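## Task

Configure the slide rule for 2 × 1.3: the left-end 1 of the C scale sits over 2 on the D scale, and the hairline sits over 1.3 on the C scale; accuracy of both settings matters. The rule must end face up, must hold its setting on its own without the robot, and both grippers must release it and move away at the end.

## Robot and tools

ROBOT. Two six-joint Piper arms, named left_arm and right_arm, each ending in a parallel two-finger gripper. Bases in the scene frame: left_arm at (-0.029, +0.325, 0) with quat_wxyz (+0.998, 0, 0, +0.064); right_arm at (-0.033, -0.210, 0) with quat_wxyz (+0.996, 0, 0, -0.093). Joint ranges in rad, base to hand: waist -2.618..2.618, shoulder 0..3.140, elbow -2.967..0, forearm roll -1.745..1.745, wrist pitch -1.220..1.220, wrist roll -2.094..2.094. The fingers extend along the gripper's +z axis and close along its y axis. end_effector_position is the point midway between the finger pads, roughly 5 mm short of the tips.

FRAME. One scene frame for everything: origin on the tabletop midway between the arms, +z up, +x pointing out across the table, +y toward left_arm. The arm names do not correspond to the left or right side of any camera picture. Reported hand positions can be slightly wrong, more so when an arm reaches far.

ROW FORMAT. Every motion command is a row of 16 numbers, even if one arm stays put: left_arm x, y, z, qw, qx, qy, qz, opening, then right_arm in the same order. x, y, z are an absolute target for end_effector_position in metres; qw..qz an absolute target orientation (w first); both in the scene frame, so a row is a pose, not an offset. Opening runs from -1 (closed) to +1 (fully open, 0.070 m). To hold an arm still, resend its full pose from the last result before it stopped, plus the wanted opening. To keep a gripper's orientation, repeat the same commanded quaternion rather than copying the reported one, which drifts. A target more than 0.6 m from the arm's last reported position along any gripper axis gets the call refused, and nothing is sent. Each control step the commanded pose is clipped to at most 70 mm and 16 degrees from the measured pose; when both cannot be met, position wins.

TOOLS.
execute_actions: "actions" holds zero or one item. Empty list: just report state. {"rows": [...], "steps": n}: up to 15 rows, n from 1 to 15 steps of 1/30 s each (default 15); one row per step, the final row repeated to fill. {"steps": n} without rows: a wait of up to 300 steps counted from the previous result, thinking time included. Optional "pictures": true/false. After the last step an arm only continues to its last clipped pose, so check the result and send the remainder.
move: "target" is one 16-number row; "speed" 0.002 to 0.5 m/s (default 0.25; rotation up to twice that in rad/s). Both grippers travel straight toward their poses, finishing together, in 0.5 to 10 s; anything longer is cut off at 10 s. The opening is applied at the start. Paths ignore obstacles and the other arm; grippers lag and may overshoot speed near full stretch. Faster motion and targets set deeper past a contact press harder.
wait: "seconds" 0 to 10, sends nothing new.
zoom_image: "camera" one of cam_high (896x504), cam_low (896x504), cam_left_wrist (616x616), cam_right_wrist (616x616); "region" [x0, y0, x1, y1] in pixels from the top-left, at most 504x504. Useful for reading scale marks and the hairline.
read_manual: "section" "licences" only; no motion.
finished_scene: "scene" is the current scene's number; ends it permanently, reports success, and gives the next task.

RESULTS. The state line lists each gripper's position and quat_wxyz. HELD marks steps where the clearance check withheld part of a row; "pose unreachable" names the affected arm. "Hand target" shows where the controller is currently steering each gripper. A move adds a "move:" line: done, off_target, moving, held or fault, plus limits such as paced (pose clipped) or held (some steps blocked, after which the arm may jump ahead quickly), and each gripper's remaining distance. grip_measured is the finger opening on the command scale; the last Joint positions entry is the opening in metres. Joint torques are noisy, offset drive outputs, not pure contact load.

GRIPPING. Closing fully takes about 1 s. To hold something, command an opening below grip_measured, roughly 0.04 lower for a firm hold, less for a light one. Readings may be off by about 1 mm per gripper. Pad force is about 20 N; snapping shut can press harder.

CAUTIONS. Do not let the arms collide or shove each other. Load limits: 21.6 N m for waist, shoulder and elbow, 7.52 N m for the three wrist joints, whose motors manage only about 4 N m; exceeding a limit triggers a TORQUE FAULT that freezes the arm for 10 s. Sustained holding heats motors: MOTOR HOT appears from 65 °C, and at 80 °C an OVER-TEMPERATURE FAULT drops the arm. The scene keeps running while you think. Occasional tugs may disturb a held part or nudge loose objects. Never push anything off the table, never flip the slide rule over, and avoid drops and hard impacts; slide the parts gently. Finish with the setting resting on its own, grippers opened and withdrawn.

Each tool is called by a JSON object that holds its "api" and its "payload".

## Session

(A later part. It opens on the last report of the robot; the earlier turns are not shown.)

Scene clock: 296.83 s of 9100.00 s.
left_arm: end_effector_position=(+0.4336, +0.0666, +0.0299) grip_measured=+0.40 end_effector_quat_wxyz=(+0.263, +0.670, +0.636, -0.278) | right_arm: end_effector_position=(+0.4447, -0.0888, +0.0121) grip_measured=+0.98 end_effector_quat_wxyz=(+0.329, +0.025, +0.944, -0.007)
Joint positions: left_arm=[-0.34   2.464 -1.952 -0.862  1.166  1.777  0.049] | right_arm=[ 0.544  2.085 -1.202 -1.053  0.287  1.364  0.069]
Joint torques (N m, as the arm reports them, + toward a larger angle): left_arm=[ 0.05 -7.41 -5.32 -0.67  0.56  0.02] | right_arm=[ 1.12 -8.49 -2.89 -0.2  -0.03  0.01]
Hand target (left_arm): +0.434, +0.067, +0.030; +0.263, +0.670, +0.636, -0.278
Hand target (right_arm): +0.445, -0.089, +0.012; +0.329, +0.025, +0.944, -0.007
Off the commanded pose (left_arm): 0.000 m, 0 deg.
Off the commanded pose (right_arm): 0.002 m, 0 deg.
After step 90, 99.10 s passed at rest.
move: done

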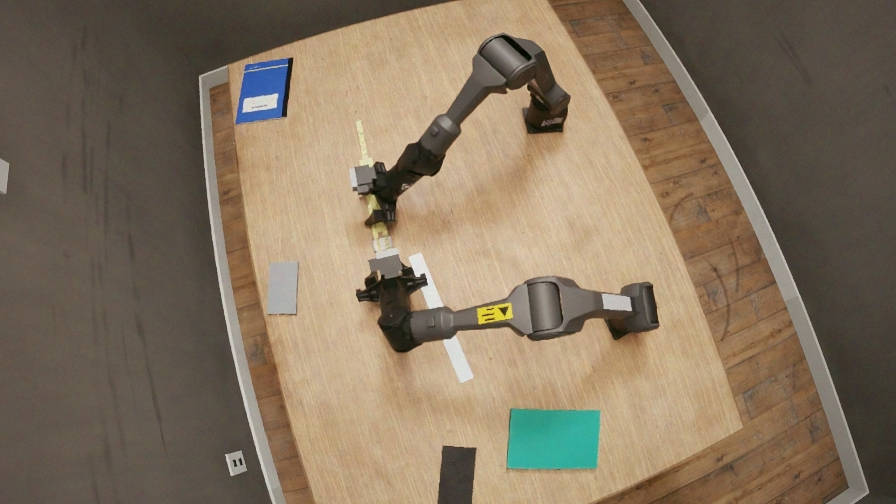

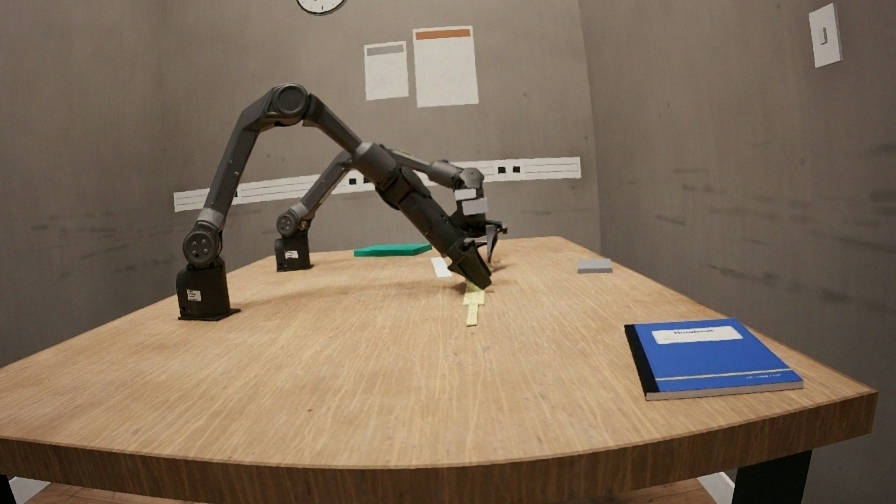

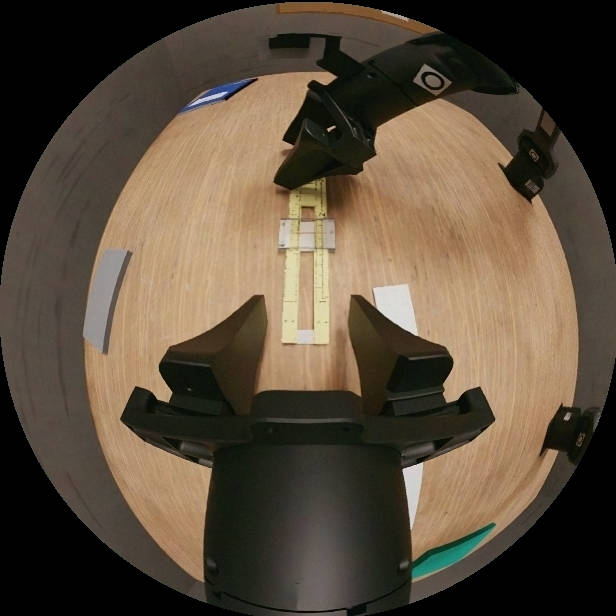

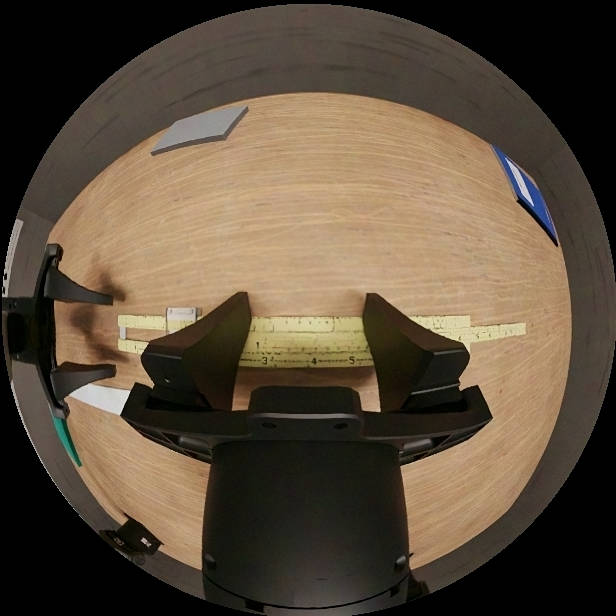

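{"api": "move", "payload": {"target": [0.4349,0.0665,0.019,0.26147,0.67458,0.63126,-0.27942,0.4, 0.452,-0.095,0.036,0.2164,0,0.9763,0,0.6], "speed": 0.12}}

{"api": "move", "payload": {"target": [0.4349,0.0665,0.0112,0.26147,0.67458,0.63126,-0.27942,0.4, 0.4135,-0.280,0.022,0,-0.68835,0.72537,0,-0.2], "speed": 0.3}}

{"api": "zoom_image", "payload": {"camera": "cam_left_wrist", "region": [238, 240, 378, 380]}}

{"api": "zoom_image", "payload": {"camera": "cam_right_wrist", "region": [228, 150, 388, 370]}}

{"api": "zoom_image", "payload": {"camera": "cam_low", "region": [420, 220, 540, 340]}}

Scene clock: 323.97 s of 9100.00 s.
left_arm: end_effector_position=(+0.4349, +0.0665, +0.0189) grip_measured=+0.40 end_effector_quat_wxyz=(+0.261, +0.675, +0.631, -0.279) | right_arm: end_effector_position=(+0.4541, -0.0961, +0.0368) grip_measured=+0.60 end_effector_quat_wxyz=(+0.220, +0.002, +0.975, -0.001)
Joint positions: left_arm=[-0.339  2.495 -1.969 -0.865  1.167  1.799  0.049] | right_arm=[ 0.469  2.12  -1.509 -0.209  0.629  0.43   0.056]
Joint torques (N m, as the arm reports them, + toward a larger angle): left_arm=[ 1.56 -7.1  -5.63 -0.65  0.6   0.02] | right_arm=[ 0.65 -7.88 -2.51 -0.24 -0.61  0.2 ]
Hand target (left_arm): +0.435, +0.067, +0.019; +0.262, +0.675, +0.631, -0.279
Hand target (right_arm): +0.454, -0.096, +0.037; +0.220, +0.001, +0.975, -0.001
Off the commanded pose (left_arm): 0.000 m, 0 deg.
Off the commanded pose (right_arm): 0.003 m, 1 deg.
After step 90, 22.80 s passed at rest.
move: done

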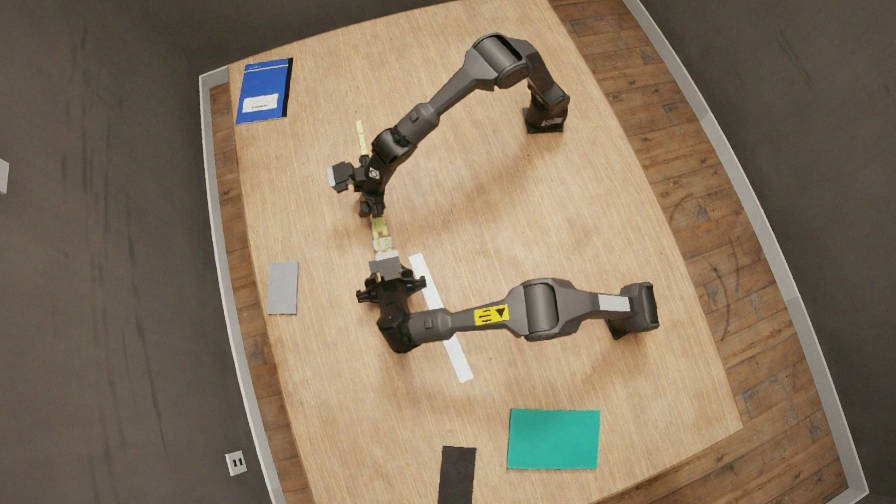

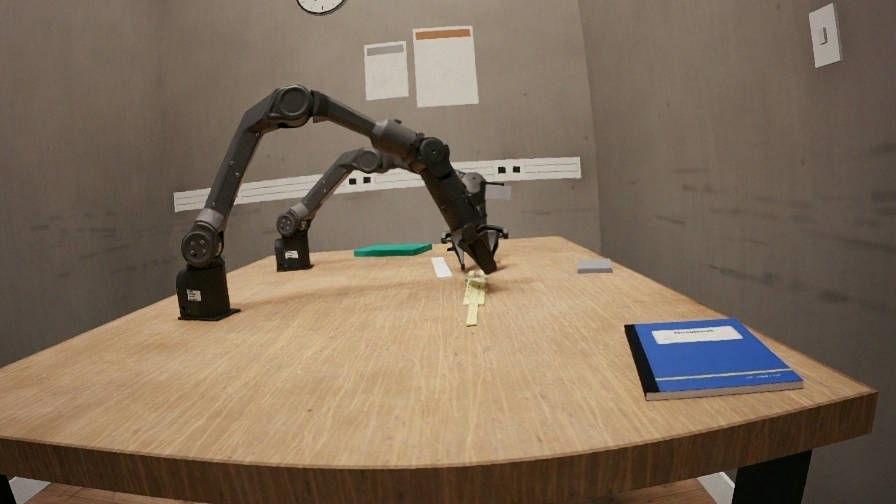

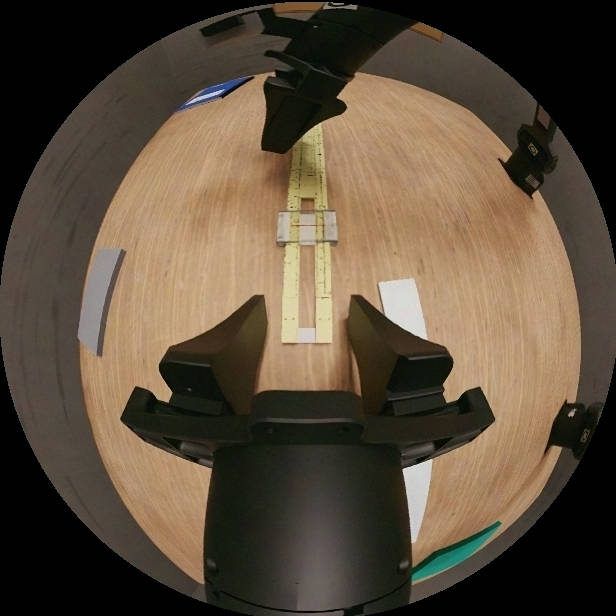

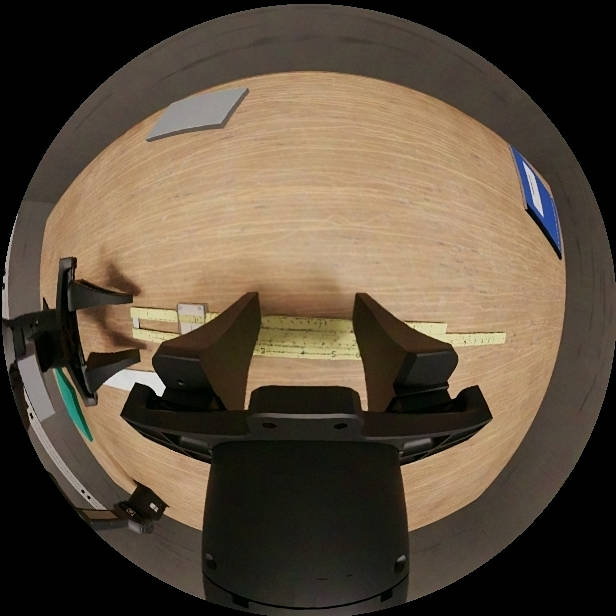

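Scene clock: 326.97 s of 9100.00 s.
left_arm: end_effector_position=(+0.4349, +0.0665, +0.0112) grip_measured=+0.40 end_effector_quat_wxyz=(+0.262, +0.675, +0.631, -0.279) | right_arm: end_effector_position=(+0.4161, -0.2816, +0.0215) grip_measured=-0.20 end_effector_quat_wxyz=(-0.001, +0.688, -0.726, -0.001)
Joint positions: left_arm=[-0.339  2.507 -1.962 -0.871  1.154  1.815  0.049] | right_arm=[ 0.026  2.28  -1.828  0.003  1.206 -1.679  0.028]
Joint torques (N m, as the arm reports them, + toward a larger angle): left_arm=[ 1.22 -6.77 -3.9  -0.7   0.04  0.11] | right_arm=[ 0.82 -8.77 -2.72  0.18 -0.07  0.19]
Hand target (left_arm): +0.435, +0.066, +0.011; +0.262, +0.675, +0.631, -0.279
Hand target (right_arm): +0.416, -0.281, +0.022; -0.001, +0.688, -0.726, -0.001
Off the commanded pose (left_arm): 0.000 m, 0 deg.
Off the commanded pose (right_arm): 0.003 m, 0 deg.
move: done

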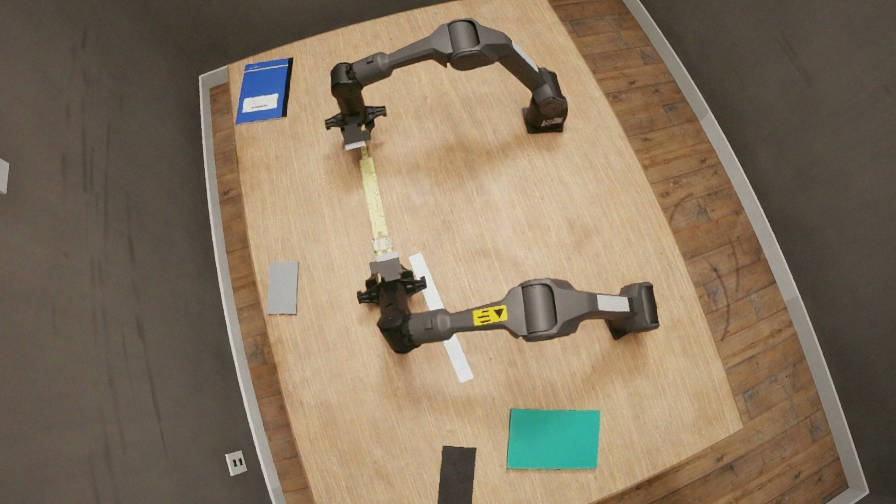

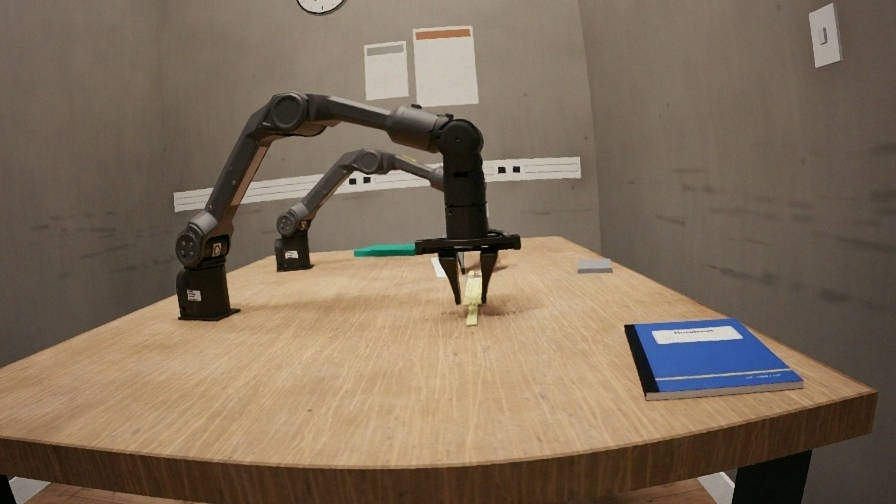

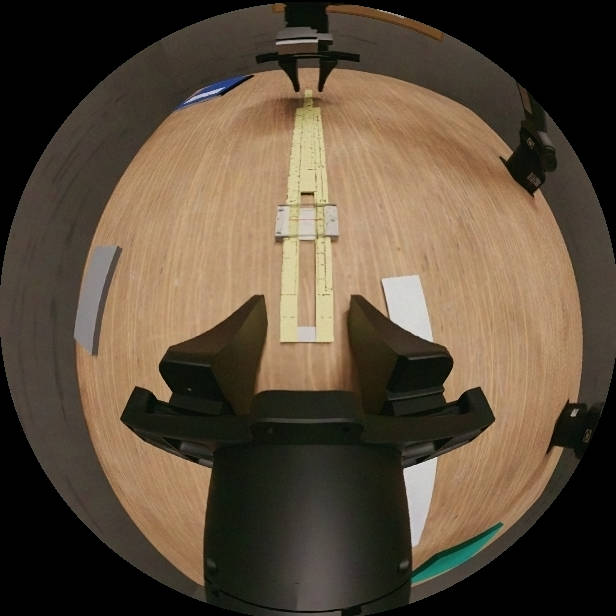

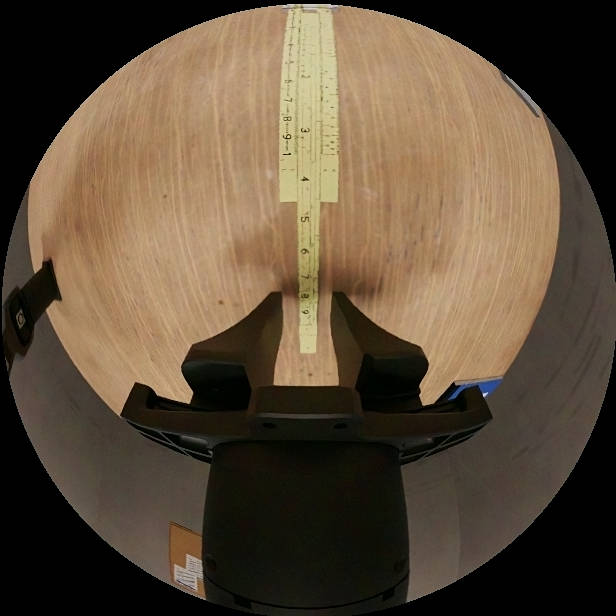

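Region (238, 240, 378, 380) of cam_left_wrist's 616x616 image, scaled by 3.600, with more detail than that image has.

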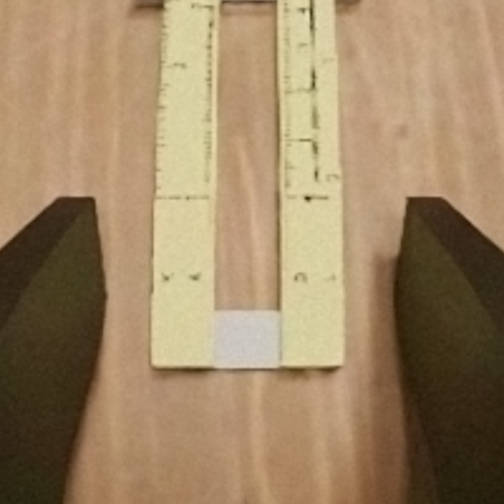

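Region (228, 150, 388, 370) of cam_right_wrist's 616x616 image, scaled by 2.291, with more detail than that image has; it fills the left 367 columns of this view, and the rest is white.

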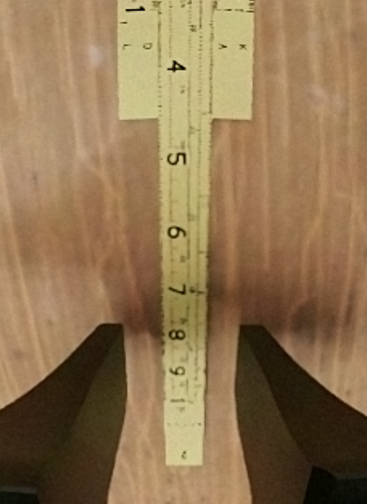

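Region (420, 220, 540, 340) of cam_low's 896x504 image, scaled by 4.200, with more detail than that image has.

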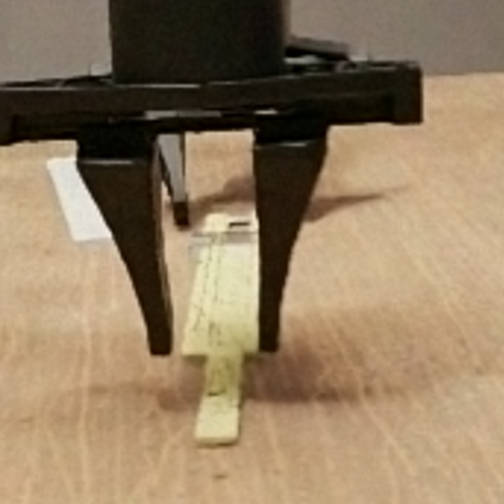

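{"api": "execute_actions", "payload": {"actions": [{"rows":[
[0.4349,0.0665,0.0112,0.26147,0.67458,0.63126,-0.27942,0.36, 0.4162,-0.2820,0.0212,0,-0.68835,0.72537,0,-0.2],
[0.4349,0.0665,0.0112,0.26147,0.67458,0.63126,-0.27942,0.32, 0.4163,-0.2825,0.0208,0,-0.68835,0.72537,0,-0.2],
[0.4349,0.0665,0.0112,0.26147,0.67458,0.63126,-0.27942,0.28, 0.4164,-0.2831,0.0203,0,-0.68835,0.72537,0,-0.2],
[0.4349,0.0665,0.0112,0.26147,0.67458,0.63126,-0.27942,0.24, 0.4165,-0.2837,0.0197,0,-0.68835,0.72537,0,-0.2],
[0.4349,0.0665,0.0112,0.26147,0.67458,0.63126,-0.27942,0.20, 0.4166,-0.2843,0.0190,0,-0.68835,0.72537,0,-0.2],
[0.4349,0.0665,0.0112,0.26147,0.67458,0.63126,-0.27942,0.16, 0.4167,-0.2849,0.0183,0,-0.68835,0.72537,0,-0.2],
[0.4349,0.0665,0.0112,0.26147,0.67458,0.63126,-0.27942,0.12, 0.4168,-0.2855,0.0176,0,-0.68835,0.72537,0,-0.2],
[0.4349,0.0665,0.0112,0.26147,0.67458,0.63126,-0.27942,0.08, 0.4169,-0.2860,0.0169,0,-0.68835,0.72537,0,-0.2],
[0.4349,0.0665,0.0112,0.26147,0.67458,0.63126,-0.27942,0.04, 0.4169,-0.2864,0.0162,0,-0.68835,0.72537,0,-0.2],
[0.4349,0.0665,0.0112,0.26147,0.67458,0.63126,-0.27942,0.01, 0.4169,-0.2866,0.0155,0,-0.68835,0.72537,0,-0.2],
[0.4349,0.0665,0.0112,0.26147,0.67458,0.63126,-0.27942,-0.02, 0.4169,-0.2866,0.0148,0,-0.68835,0.72537,0,-0.2],
[0.4349,0.0665,0.0112,0.26147,0.67458,0.63126,-0.27942,-0.04, 0.4169,-0.2866,0.0141,0,-0.68835,0.72537,0,-0.2],
[0.4349,0.0665,0.0112,0.26147,0.67458,0.63126,-0.27942,-0.055, 0.4169,-0.2866,0.0134,0,-0.68835,0.72537,0,-0.2],
[0.4349,0.0665,0.0112,0.26147,0.67458,0.63126,-0.27942,-0.07, 0.4169,-0.2866,0.0127,0,-0.68835,0.72537,0,-0.2],
[0.4349,0.0665,0.0112,0.26147,0.67458,0.63126,-0.27942,-0.08, 0.4169,-0.2866,0.0120,0,-0.68835,0.72537,0,-0.2]
],"steps":15}], "pictures": false}}

{"api": "execute_actions", "payload": {"actions": [{"rows":[
[0.4349,0.0665,0.0112,0.26147,0.67458,0.63126,-0.27942,-0.09, 0.4169,-0.2866,0.0113,0,-0.68835,0.72537,0,-0.2],
[0.4349,0.0665,0.0112,0.26147,0.67458,0.63126,-0.27942,-0.10, 0.4169,-0.2866,0.0106,0,-0.68835,0.72537,0,-0.2],
[0.4349,0.0665,0.0112,0.26147,0.67458,0.63126,-0.27942,-0.11, 0.4169,-0.2866,0.0099,0,-0.68835,0.72537,0,-0.2],
[0.4349,0.0665,0.0112,0.26147,0.67458,0.63126,-0.27942,-0.12, 0.4169,-0.2866,0.0092,0,-0.68835,0.72537,0,-0.2],
[0.4349,0.0665,0.0112,0.26147,0.67458,0.63126,-0.27942,-0.13, 0.4169,-0.2866,0.0085,0,-0.68835,0.72537,0,-0.2],
[0.4349,0.0665,0.0112,0.26147,0.67458,0.63126,-0.27942,-0.14, 0.4169,-0.2866,0.0078,0,-0.68835,0.72537,0,-0.22],
[0.4349,0.0665,0.0112,0.26147,0.67458,0.63126,-0.27942,-0.15, 0.4169,-0.2866,0.0072,0,-0.68835,0.72537,0,-0.25],
[0.4349,0.0665,0.0112,0.26147,0.67458,0.63126,-0.27942,-0.16, 0.4169,-0.2866,0.0066,0,-0.68835,0.72537,0,-0.28],
[0.4349,0.0665,0.0112,0.26147,0.67458,0.63126,-0.27942,-0.16, 0.4169,-0.2866,0.0060,0,-0.68835,0.72537,0,-0.31],
[0.4349,0.0665,0.0112,0.26147,0.67458,0.63126,-0.27942,-0.16, 0.4169,-0.2866,0.0055,0,-0.68835,0.72537,0,-0.34],
[0.4349,0.0665,0.0112,0.26147,0.67458,0.63126,-0.27942,-0.16, 0.4169,-0.2866,0.0050,0,-0.68835,0.72537,0,-0.37],
[0.4349,0.0665,0.0112,0.26147,0.67458,0.63126,-0.27942,-0.16, 0.4169,-0.2866,0.0046,0,-0.68835,0.72537,0,-0.40],
[0.4349,0.0665,0.0112,0.26147,0.67458,0.63126,-0.27942,-0.16, 0.4169,-0.2866,0.0042,0,-0.68835,0.72537,0,-0.43],
[0.4349,0.0665,0.0112,0.26147,0.67458,0.63126,-0.27942,-0.16, 0.4169,-0.2866,0.0039,0,-0.68835,0.72537,0,-0.46],
[0.4349,0.0665,0.0112,0.26147,0.67458,0.63126,-0.27942,-0.16, 0.4169,-0.2866,0.0037,0,-0.68835,0.72537,0,-0.48]
],"steps":15}], "pictures": false}}

{"api": "execute_actions", "payload": {"actions": [{"rows":[
[0.4349,0.0665,0.0112,0.26147,0.67458,0.63126,-0.27942,-0.16, 0.4169,-0.2866,0.0036,0,-0.68835,0.72537,0,-0.5]
],"steps":15}]}}

{"api": "zoom_image", "payload": {"camera": "cam_low", "region": [430, 250, 520, 340]}}

{"api": "zoom_image", "payload": {"camera": "cam_right_wrist", "region": [258, 240, 358, 360]}}

Scene clock: 365.40 s of 9100.00 s.
left_arm: end_effector_position=(+0.4349, +0.0665, +0.0112) grip_measured=-0.08 end_effector_quat_wxyz=(+0.262, +0.675, +0.631, -0.279) | right_arm: end_effector_position=(+0.4172, -0.2864, +0.0126) grip_measured=-0.20 end_effector_quat_wxyz=(-0.000, +0.688, -0.725, +0.000)
Joint positions: left_arm=[-0.339  2.507 -1.962 -0.871  1.154  1.815  0.032] | right_arm=[ 0.017  2.297 -1.824  0.     1.184 -1.688  0.028]
Joint torques (N m, as the arm reports them, + toward a larger angle): left_arm=[ 0.83 -6.78 -5.77 -0.58  0.28 -0.11] | right_arm=[ 0.   -8.46 -2.22 -0.04 -0.21 -0.21]
Hand target (left_arm): +0.435, +0.067, +0.011; +0.261, +0.675, +0.631, -0.279
Hand target (right_arm): +0.417, -0.287, +0.012; +0.000, +0.688, -0.725, -0.000
Off the commanded pose (left_arm): 0.000 m, 0 deg.
Off the commanded pose (right_arm): 0.001 m, 0 deg.
Steps of this call (steps 1 to 90: nothing new was sent; then 34.93 s passed at rest; steps 91 to 105: all 15 steps of this action). Readings (end_effector_position):
91: left_arm (+0.4349, +0.0665, +0.0112) | right_arm (+0.4161, -0.2812, +0.0215)
92: left_arm (+0.4349, +0.0665, +0.0112) | right_arm (+0.4162, -0.2817, +0.0213)
94: left_arm (+0.4349, +0.0665, +0.0112) | right_arm (+0.4163, -0.2825, +0.0204)
98: left_arm (+0.4349, +0.0665, +0.0112) | right_arm (+0.4168, -0.2852, +0.0175)
105: the state above

Scene clock: 365.90 s of 9100.00 s.
left_arm: end_effector_position=(+0.4350, +0.0665, +0.0112) grip_measured=-0.14 end_effector_quat_wxyz=(+0.262, +0.674, +0.631, -0.279) | right_arm: end_effector_position=(+0.4168, -0.2866, +0.0037) grip_measured=-0.48 end_effector_quat_wxyz=(+0.000, +0.688, -0.725, -0.000)
Joint positions: left_arm=[-0.339  2.508 -1.962 -0.871  1.154  1.815  0.03 ] | right_arm=[ 0.017  2.308 -1.808  0.     1.158 -1.688  0.018]
Joint torques (N m, as the arm reports them, + toward a larger angle): left_arm=[ 0.75 -6.66 -5.73 -0.52  0.45 -0.18] | right_arm=[-0.01 -8.65 -2.43 -0.05  0.03 -0.24]
Hand target (left_arm): +0.435, +0.067, +0.011; +0.261, +0.675, +0.631, -0.279
Hand target (right_arm): +0.417, -0.287, +0.004; +0.000, +0.688, -0.725, -0.000
Off the commanded pose (left_arm): 0.000 m, 0 deg.
Off the commanded pose (right_arm): 0.000 m, 0 deg.
Steps of this call (steps 1 to 15: all 15 steps of this action). Readings (end_effector_position):
1: left_arm (+0.4349, +0.0665, +0.0112) | right_arm (+0.4171, -0.2864, +0.0118)
2: left_arm (+0.4349, +0.0665, +0.0112) | right_arm (+0.4171, -0.2864, +0.0111)
4: left_arm (+0.4349, +0.0665, +0.0112) | right_arm (+0.4170, -0.2865, +0.0096)
8: left_arm (+0.4349, +0.0665, +0.0112) | right_arm (+0.4169, -0.2865, +0.0068)
15: the state above

Scene clock: 366.40 s of 9100.00 s.
left_arm: end_effector_position=(+0.4350, +0.0665, +0.0112) grip_measured=-0.14 end_effector_quat_wxyz=(+0.262, +0.675, +0.631, -0.279) | right_arm: end_effector_position=(+0.4168, -0.2866, +0.0034) grip_measured=-0.50 end_effector_quat_wxyz=(+0.000, +0.688, -0.725, -0.000)
Joint positions: left_arm=[-0.339  2.508 -1.962 -0.871  1.154  1.815  0.03 ] | right_arm=[ 0.017  2.309 -1.808  0.     1.157 -1.688  0.018]
Joint torques (N m, as the arm reports them, + toward a larger angle): left_arm=[ 0.54 -6.84 -5.66 -0.47  0.6  -0.17] | right_arm=[-0.02 -8.76 -2.85 -0.06  0.03 -0.24]
Hand target (left_arm): +0.435, +0.067, +0.011; +0.261, +0.675, +0.631, -0.279
Hand target (right_arm): +0.417, -0.287, +0.004; -0.000, +0.688, -0.725, +0.000
Off the commanded pose (left_arm): 0.000 m, 0 deg.
Off the commanded pose (right_arm): 0.000 m, 0 deg.
Steps of this call (steps 1 to 15: all 15 steps of this action). Readings (end_effector_position):
1: left_arm (+0.4350, +0.0665, +0.0112) | right_arm (+0.4168, -0.2866, +0.0035)
2: left_arm (+0.4350, +0.0665, +0.0112) | right_arm (+0.4168, -0.2866, +0.0034)
4: left_arm (+0.4350, +0.0665, +0.0112) | right_arm (+0.4168, -0.2866, +0.0034)
8: left_arm (+0.4350, +0.0665, +0.0112) | right_arm (+0.4168, -0.2866, +0.0034)
15: the state above

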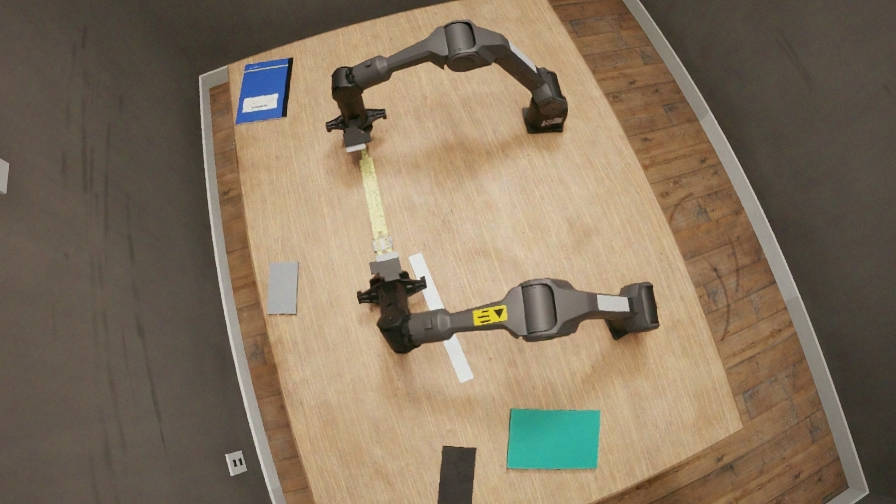

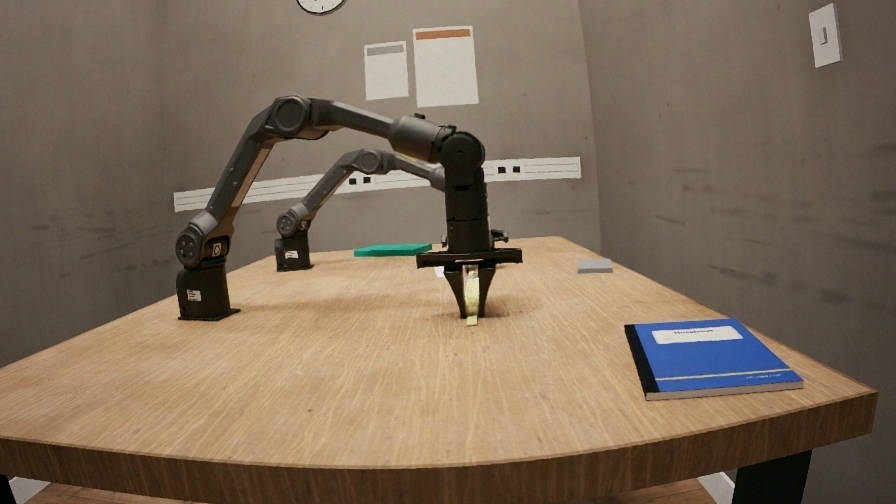

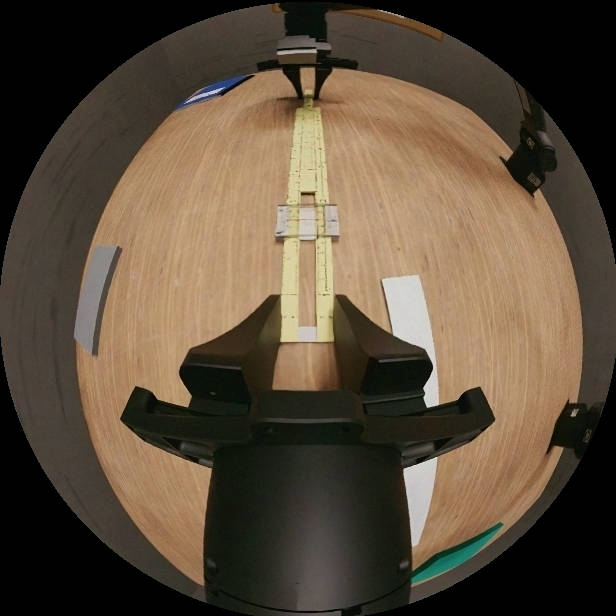

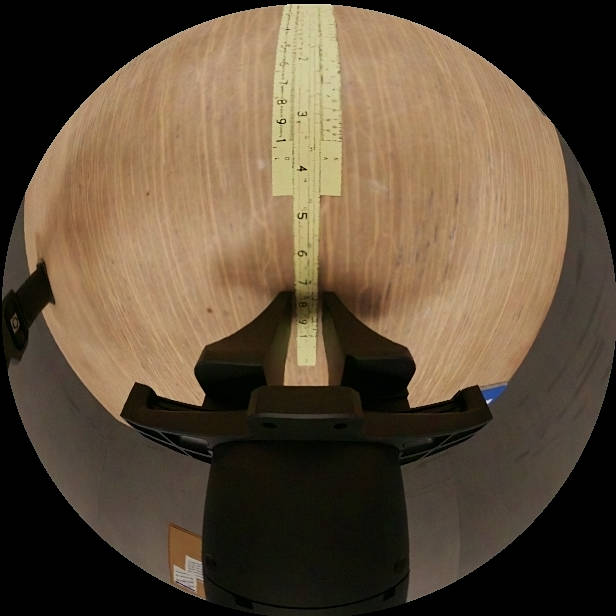

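Region (430, 250, 520, 340) of cam_low's 896x504 image, scaled by 5.600, with more detail than that image has.

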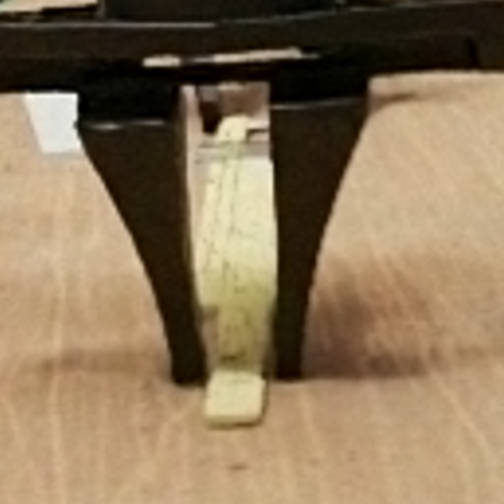

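Region (258, 240, 358, 360) of cam_right_wrist's 616x616 image, scaled by 4.200, with more detail than that image has.

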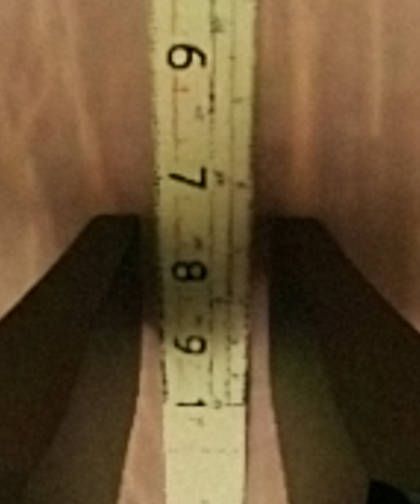

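{"api": "execute_actions", "payload": {"actions": [{"rows":[
[0.4349,0.0665,0.0112,0.26147,0.67458,0.63126,-0.27942,-0.165, 0.4169,-0.2866,0.0036,0,-0.68835,0.72537,0,-0.53],
[0.4349,0.0665,0.0112,0.26147,0.67458,0.63126,-0.27942,-0.17, 0.4169,-0.2866,0.0036,0,-0.68835,0.72537,0,-0.56],
[0.4349,0.0665,0.0112,0.26147,0.67458,0.63126,-0.27942,-0.175, 0.4169,-0.2866,0.0036,0,-0.68835,0.72537,0,-0.59],
[0.4349,0.0665,0.0112,0.26147,0.67458,0.63126,-0.27942,-0.18, 0.4169,-0.2866,0.0036,0,-0.68835,0.72537,0,-0.61],
[0.4349,0.0665,0.0112,0.26147,0.67458,0.63126,-0.27942,-0.18, 0.4169,-0.2866,0.0036,0,-0.68835,0.72537,0,-0.625],
[0.4349,0.0665,0.0112,0.26147,0.67458,0.63126,-0.27942,-0.18, 0.4169,-0.2866,0.0036,0,-0.68835,0.72537,0,-0.64],
[0.4349,0.0665,0.0112,0.26147,0.67458,0.63126,-0.27942,-0.18, 0.4169,-0.2866,0.0036,0,-0.68835,0.72537,0,-0.65],
[0.4349,0.0665,0.0112,0.26147,0.67458,0.63126,-0.27942,-0.18, 0.4169,-0.2866,0.0036,0,-0.68835,0.72537,0,-0.66],
[0.4349,0.0665,0.0112,0.26147,0.67458,0.63126,-0.27942,-0.18, 0.4169,-0.2866,0.0036,0,-0.68835,0.72537,0,-0.67],
[0.4349,0.0665,0.0112,0.26147,0.67458,0.63126,-0.27942,-0.18, 0.4169,-0.2866,0.0036,0,-0.68835,0.72537,0,-0.68],
[0.4349,0.0665,0.0112,0.26147,0.67458,0.63126,-0.27942,-0.18, 0.4169,-0.2866,0.0036,0,-0.68835,0.72537,0,-0.69],
[0.4349,0.0665,0.0112,0.26147,0.67458,0.63126,-0.27942,-0.18, 0.4169,-0.2866,0.0036,0,-0.68835,0.72537,0,-0.70],
[0.4349,0.0665,0.0112,0.26147,0.67458,0.63126,-0.27942,-0.18, 0.4169,-0.2866,0.0036,0,-0.68835,0.72537,0,-0.71],
[0.4349,0.0665,0.0112,0.26147,0.67458,0.63126,-0.27942,-0.18, 0.4169,-0.2866,0.0036,0,-0.68835,0.72537,0,-0.715],
[0.4349,0.0665,0.0112,0.26147,0.67458,0.63126,-0.27942,-0.18, 0.4169,-0.2866,0.0036,0,-0.68835,0.72537,0,-0.715]
],"steps":15}], "pictures": false}}

{"api": "move", "payload": {"target": [0.4349,0.0665,0.0112,0.26147,0.67458,0.63126,-0.27942,-0.18, 0.4189,-0.2481,0.0036,0,-0.68835,0.72537,0,-0.715], "speed": 0.03}}

{"api": "zoom_image", "payload": {"camera": "cam_right_wrist", "region": [268, 140, 348, 260]}}

Scene clock: 377.07 s of 9100.00 s.
left_arm: end_effector_position=(+0.4349, +0.0665, +0.0112) grip_measured=-0.15 end_effector_quat_wxyz=(+0.261, +0.675, +0.631, -0.279) | right_arm: end_effector_position=(+0.4169, -0.2866, +0.0035) grip_measured=-0.67 end_effector_quat_wxyz=(+0.000, +0.688, -0.725, -0.000)
Joint positions: left_arm=[-0.339  2.508 -1.962 -0.871  1.155  1.815  0.03 ] | right_arm=[ 0.017  2.309 -1.808 -0.     1.158 -1.688  0.011]
Joint torques (N m, as the arm reports them, + toward a larger angle): left_arm=[-0.02 -6.79 -5.33 -0.5   0.56 -0.14] | right_arm=[ 0.02 -9.82 -3.06 -0.04  0.13 -0.16]
Hand target (left_arm): +0.435, +0.067, +0.011; +0.261, +0.675, +0.631, -0.279
Hand target (right_arm): +0.417, -0.287, +0.004; +0.000, +0.688, -0.725, +0.000
Off the commanded pose (left_arm): 0.000 m, 0 deg.
Off the commanded pose (right_arm): 0.000 m, 0 deg.
Steps of this call (steps 1 to 90: nothing new was sent; then 7.17 s passed at rest; steps 91 to 105: all 15 steps of this action). Readings (end_effector_position):
91: left_arm (+0.4349, +0.0665, +0.0112) | right_arm (+0.4169, -0.2866, +0.0035)
92: left_arm (+0.4349, +0.0665, +0.0112) | right_arm (+0.4169, -0.2866, +0.0035)
94: left_arm (+0.4349, +0.0665, +0.0112) | right_arm (+0.4169, -0.2866, +0.0035)
98: left_arm (+0.4349, +0.0665, +0.0112) | right_arm (+0.4169, -0.2866, +0.0035)
105: the state above

Scene clock: 378.80 s of 9100.00 s.
left_arm: end_effector_position=(+0.4349, +0.0665, +0.0112) grip_measured=-0.15 end_effector_quat_wxyz=(+0.261, +0.675, +0.631, -0.279) | right_arm: end_effector_position=(+0.4185, -0.2476, +0.0037) grip_measured=-0.67 end_effector_quat_wxyz=(-0.000, +0.688, -0.725, -0.000)
Joint positions: left_arm=[-0.339  2.508 -1.962 -0.871  1.155  1.815  0.03 ] | right_arm=[ 0.102  2.296 -1.783  0.     1.146 -1.603  0.011]
Joint torques (N m, as the arm reports them, + toward a larger angle): left_arm=[-0.18 -6.94 -5.14 -0.79  0.44 -0.11] | right_arm=[ 0.94 -9.61 -2.28  0.28 -0.06 -0.04]
Hand target (left_arm): +0.435, +0.067, +0.011; +0.261, +0.675, +0.631, -0.279
Hand target (right_arm): +0.418, -0.248, +0.004; -0.000, +0.688, -0.725, -0.000
Off the commanded pose (left_arm): 0.000 m, 0 deg.
Off the commanded pose (right_arm): 0.001 m, 0 deg.
move: done

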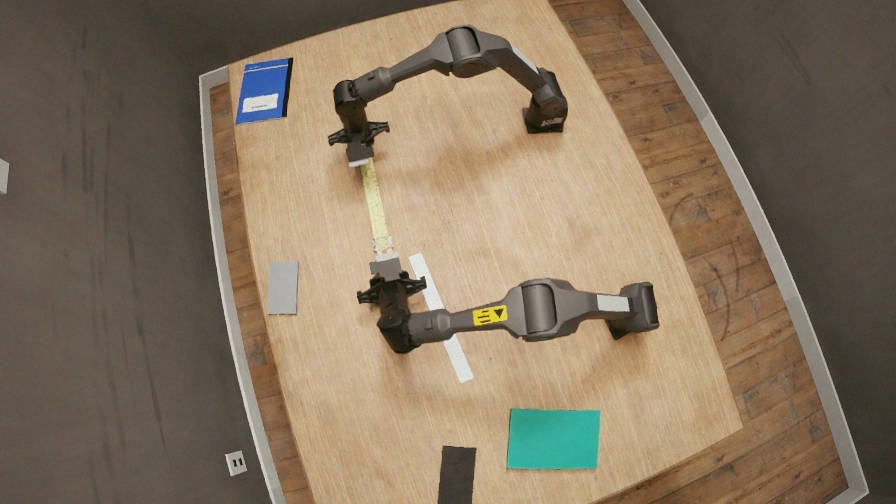

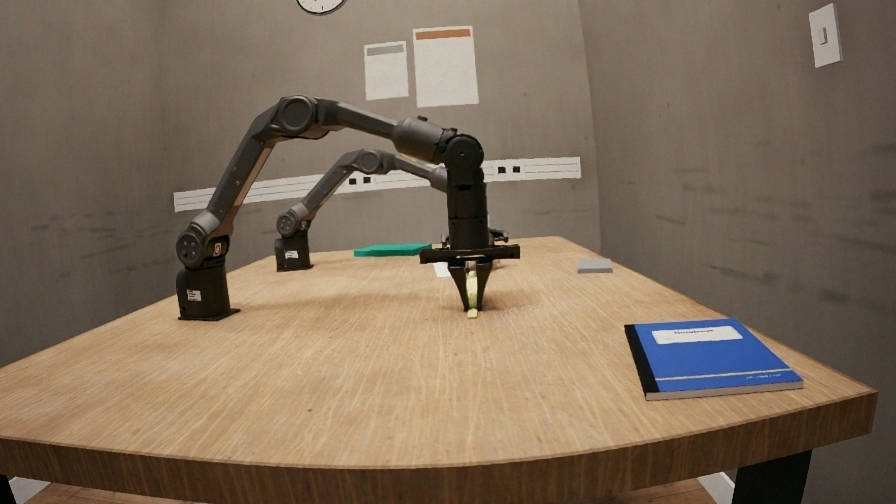

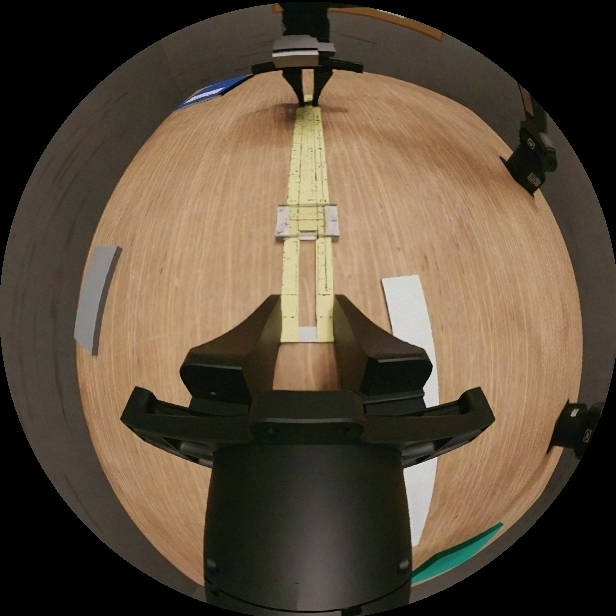

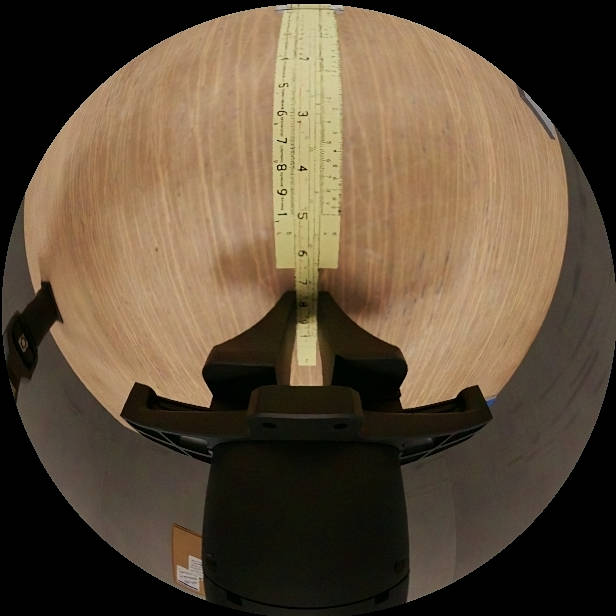

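Region (268, 140, 348, 260) of cam_right_wrist's 616x616 image, scaled by 4.200, with more detail than that image has.

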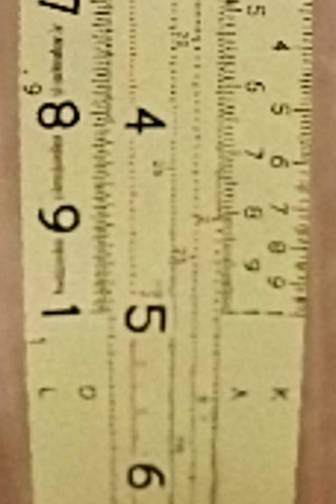

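{"api": "execute_actions", "payload": {"actions": []}}

{"api": "zoom_image", "payload": {"camera": "cam_right_wrist", "region": [276, 198, 312, 228]}}

{"api": "zoom_image", "payload": {"camera": "cam_right_wrist", "region": [276, 153, 312, 183]}}

Scene clock: 382.23 s of 9100.00 s.
left_arm: end_effector_position=(+0.4349, +0.0664, +0.0112) grip_measured=-0.15 end_effector_quat_wxyz=(+0.261, +0.675, +0.631, -0.280) | right_arm: end_effector_position=(+0.4184, -0.2480, +0.0037) grip_measured=-0.67 end_effector_quat_wxyz=(-0.000, +0.688, -0.725, -0.000)
Joint positions: left_arm=[-0.339  2.508 -1.962 -0.871  1.155  1.815  0.03 ] | right_arm=[ 0.101  2.296 -1.783  0.     1.146 -1.604  0.011]
Joint torques (N m, as the arm reports them, + toward a larger angle): left_arm=[ 0.55 -6.95 -4.77 -0.43  0.17 -0.11] | right_arm=[-0.47 -9.1  -2.54 -0.07  0.08 -0.06]
Hand target (left_arm): +0.435, +0.067, +0.011; +0.261, +0.675, +0.631, -0.279
Hand target (right_arm): +0.418, -0.248, +0.004; -0.000, +0.688, -0.725, -0.000
Off the commanded pose (left_arm): 0.000 m, 0 deg.
Off the commanded pose (right_arm): 0.001 m, 0 deg.
Steps of this call (steps 1 to 90: nothing new was sent; then 0.43 s passed at rest). Readings (end_effector_position):
1: left_arm (+0.4349, +0.0665, +0.0112) | right_arm (+0.4185, -0.2476, +0.0037)
2: left_arm (+0.4349, +0.0665, +0.0112) | right_arm (+0.4185, -0.2476, +0.0037)
4: left_arm (+0.4349, +0.0665, +0.0112) | right_arm (+0.4185, -0.2476, +0.0037)
8: left_arm (+0.4349, +0.0665, +0.0112) | right_arm (+0.4185, -0.2476, +0.0037)
90: the state above

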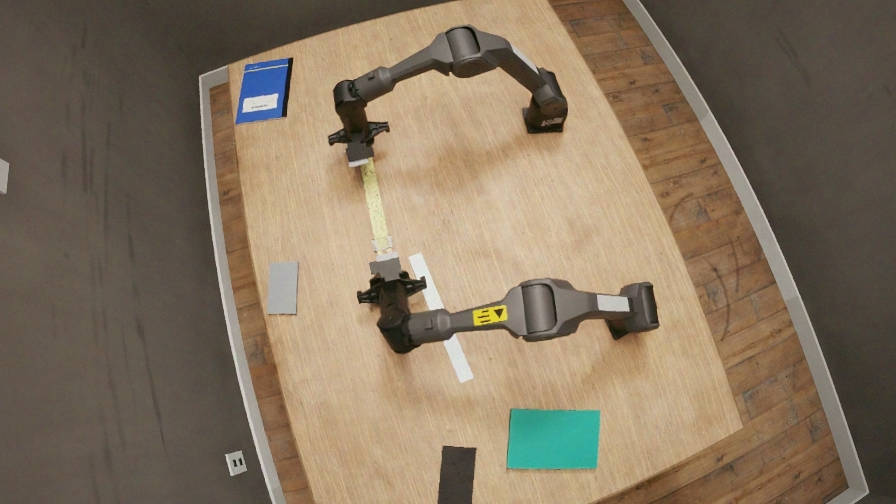

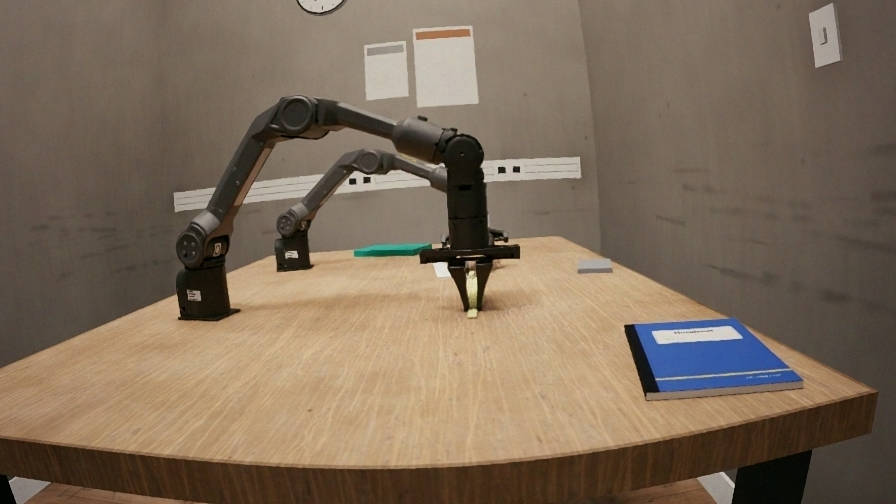

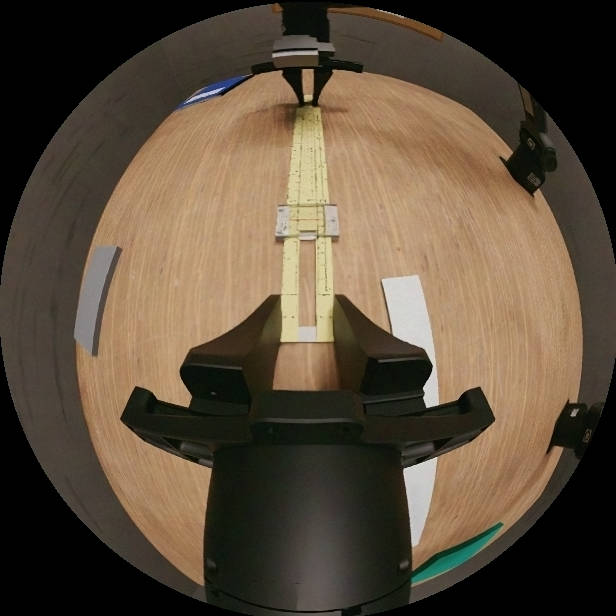

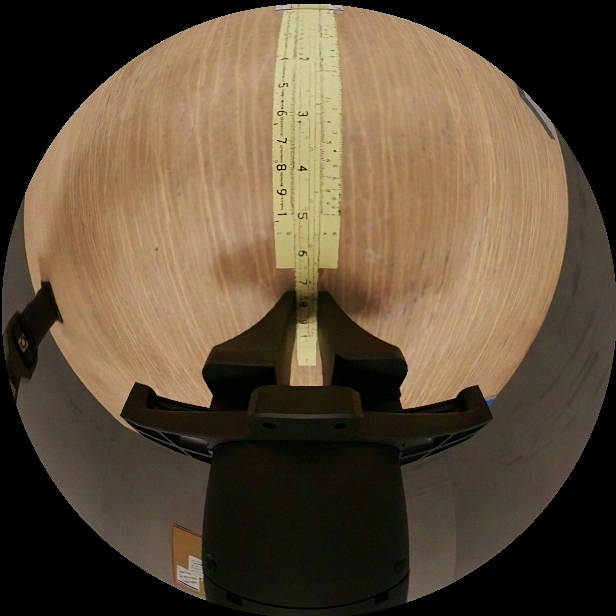

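Region (276, 198, 312, 228) of cam_right_wrist's 616x616 image, scaled by 14.000, with more detail than that image has.

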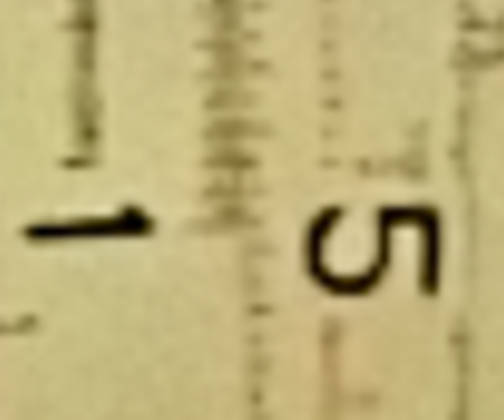

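Region (276, 153, 312, 183) of cam_right_wrist's 616x616 image, scaled by 14.000, with more detail than that image has.

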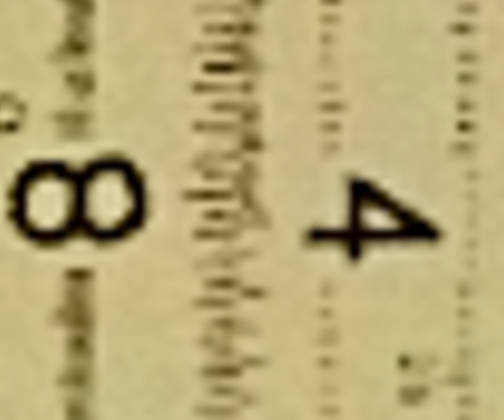

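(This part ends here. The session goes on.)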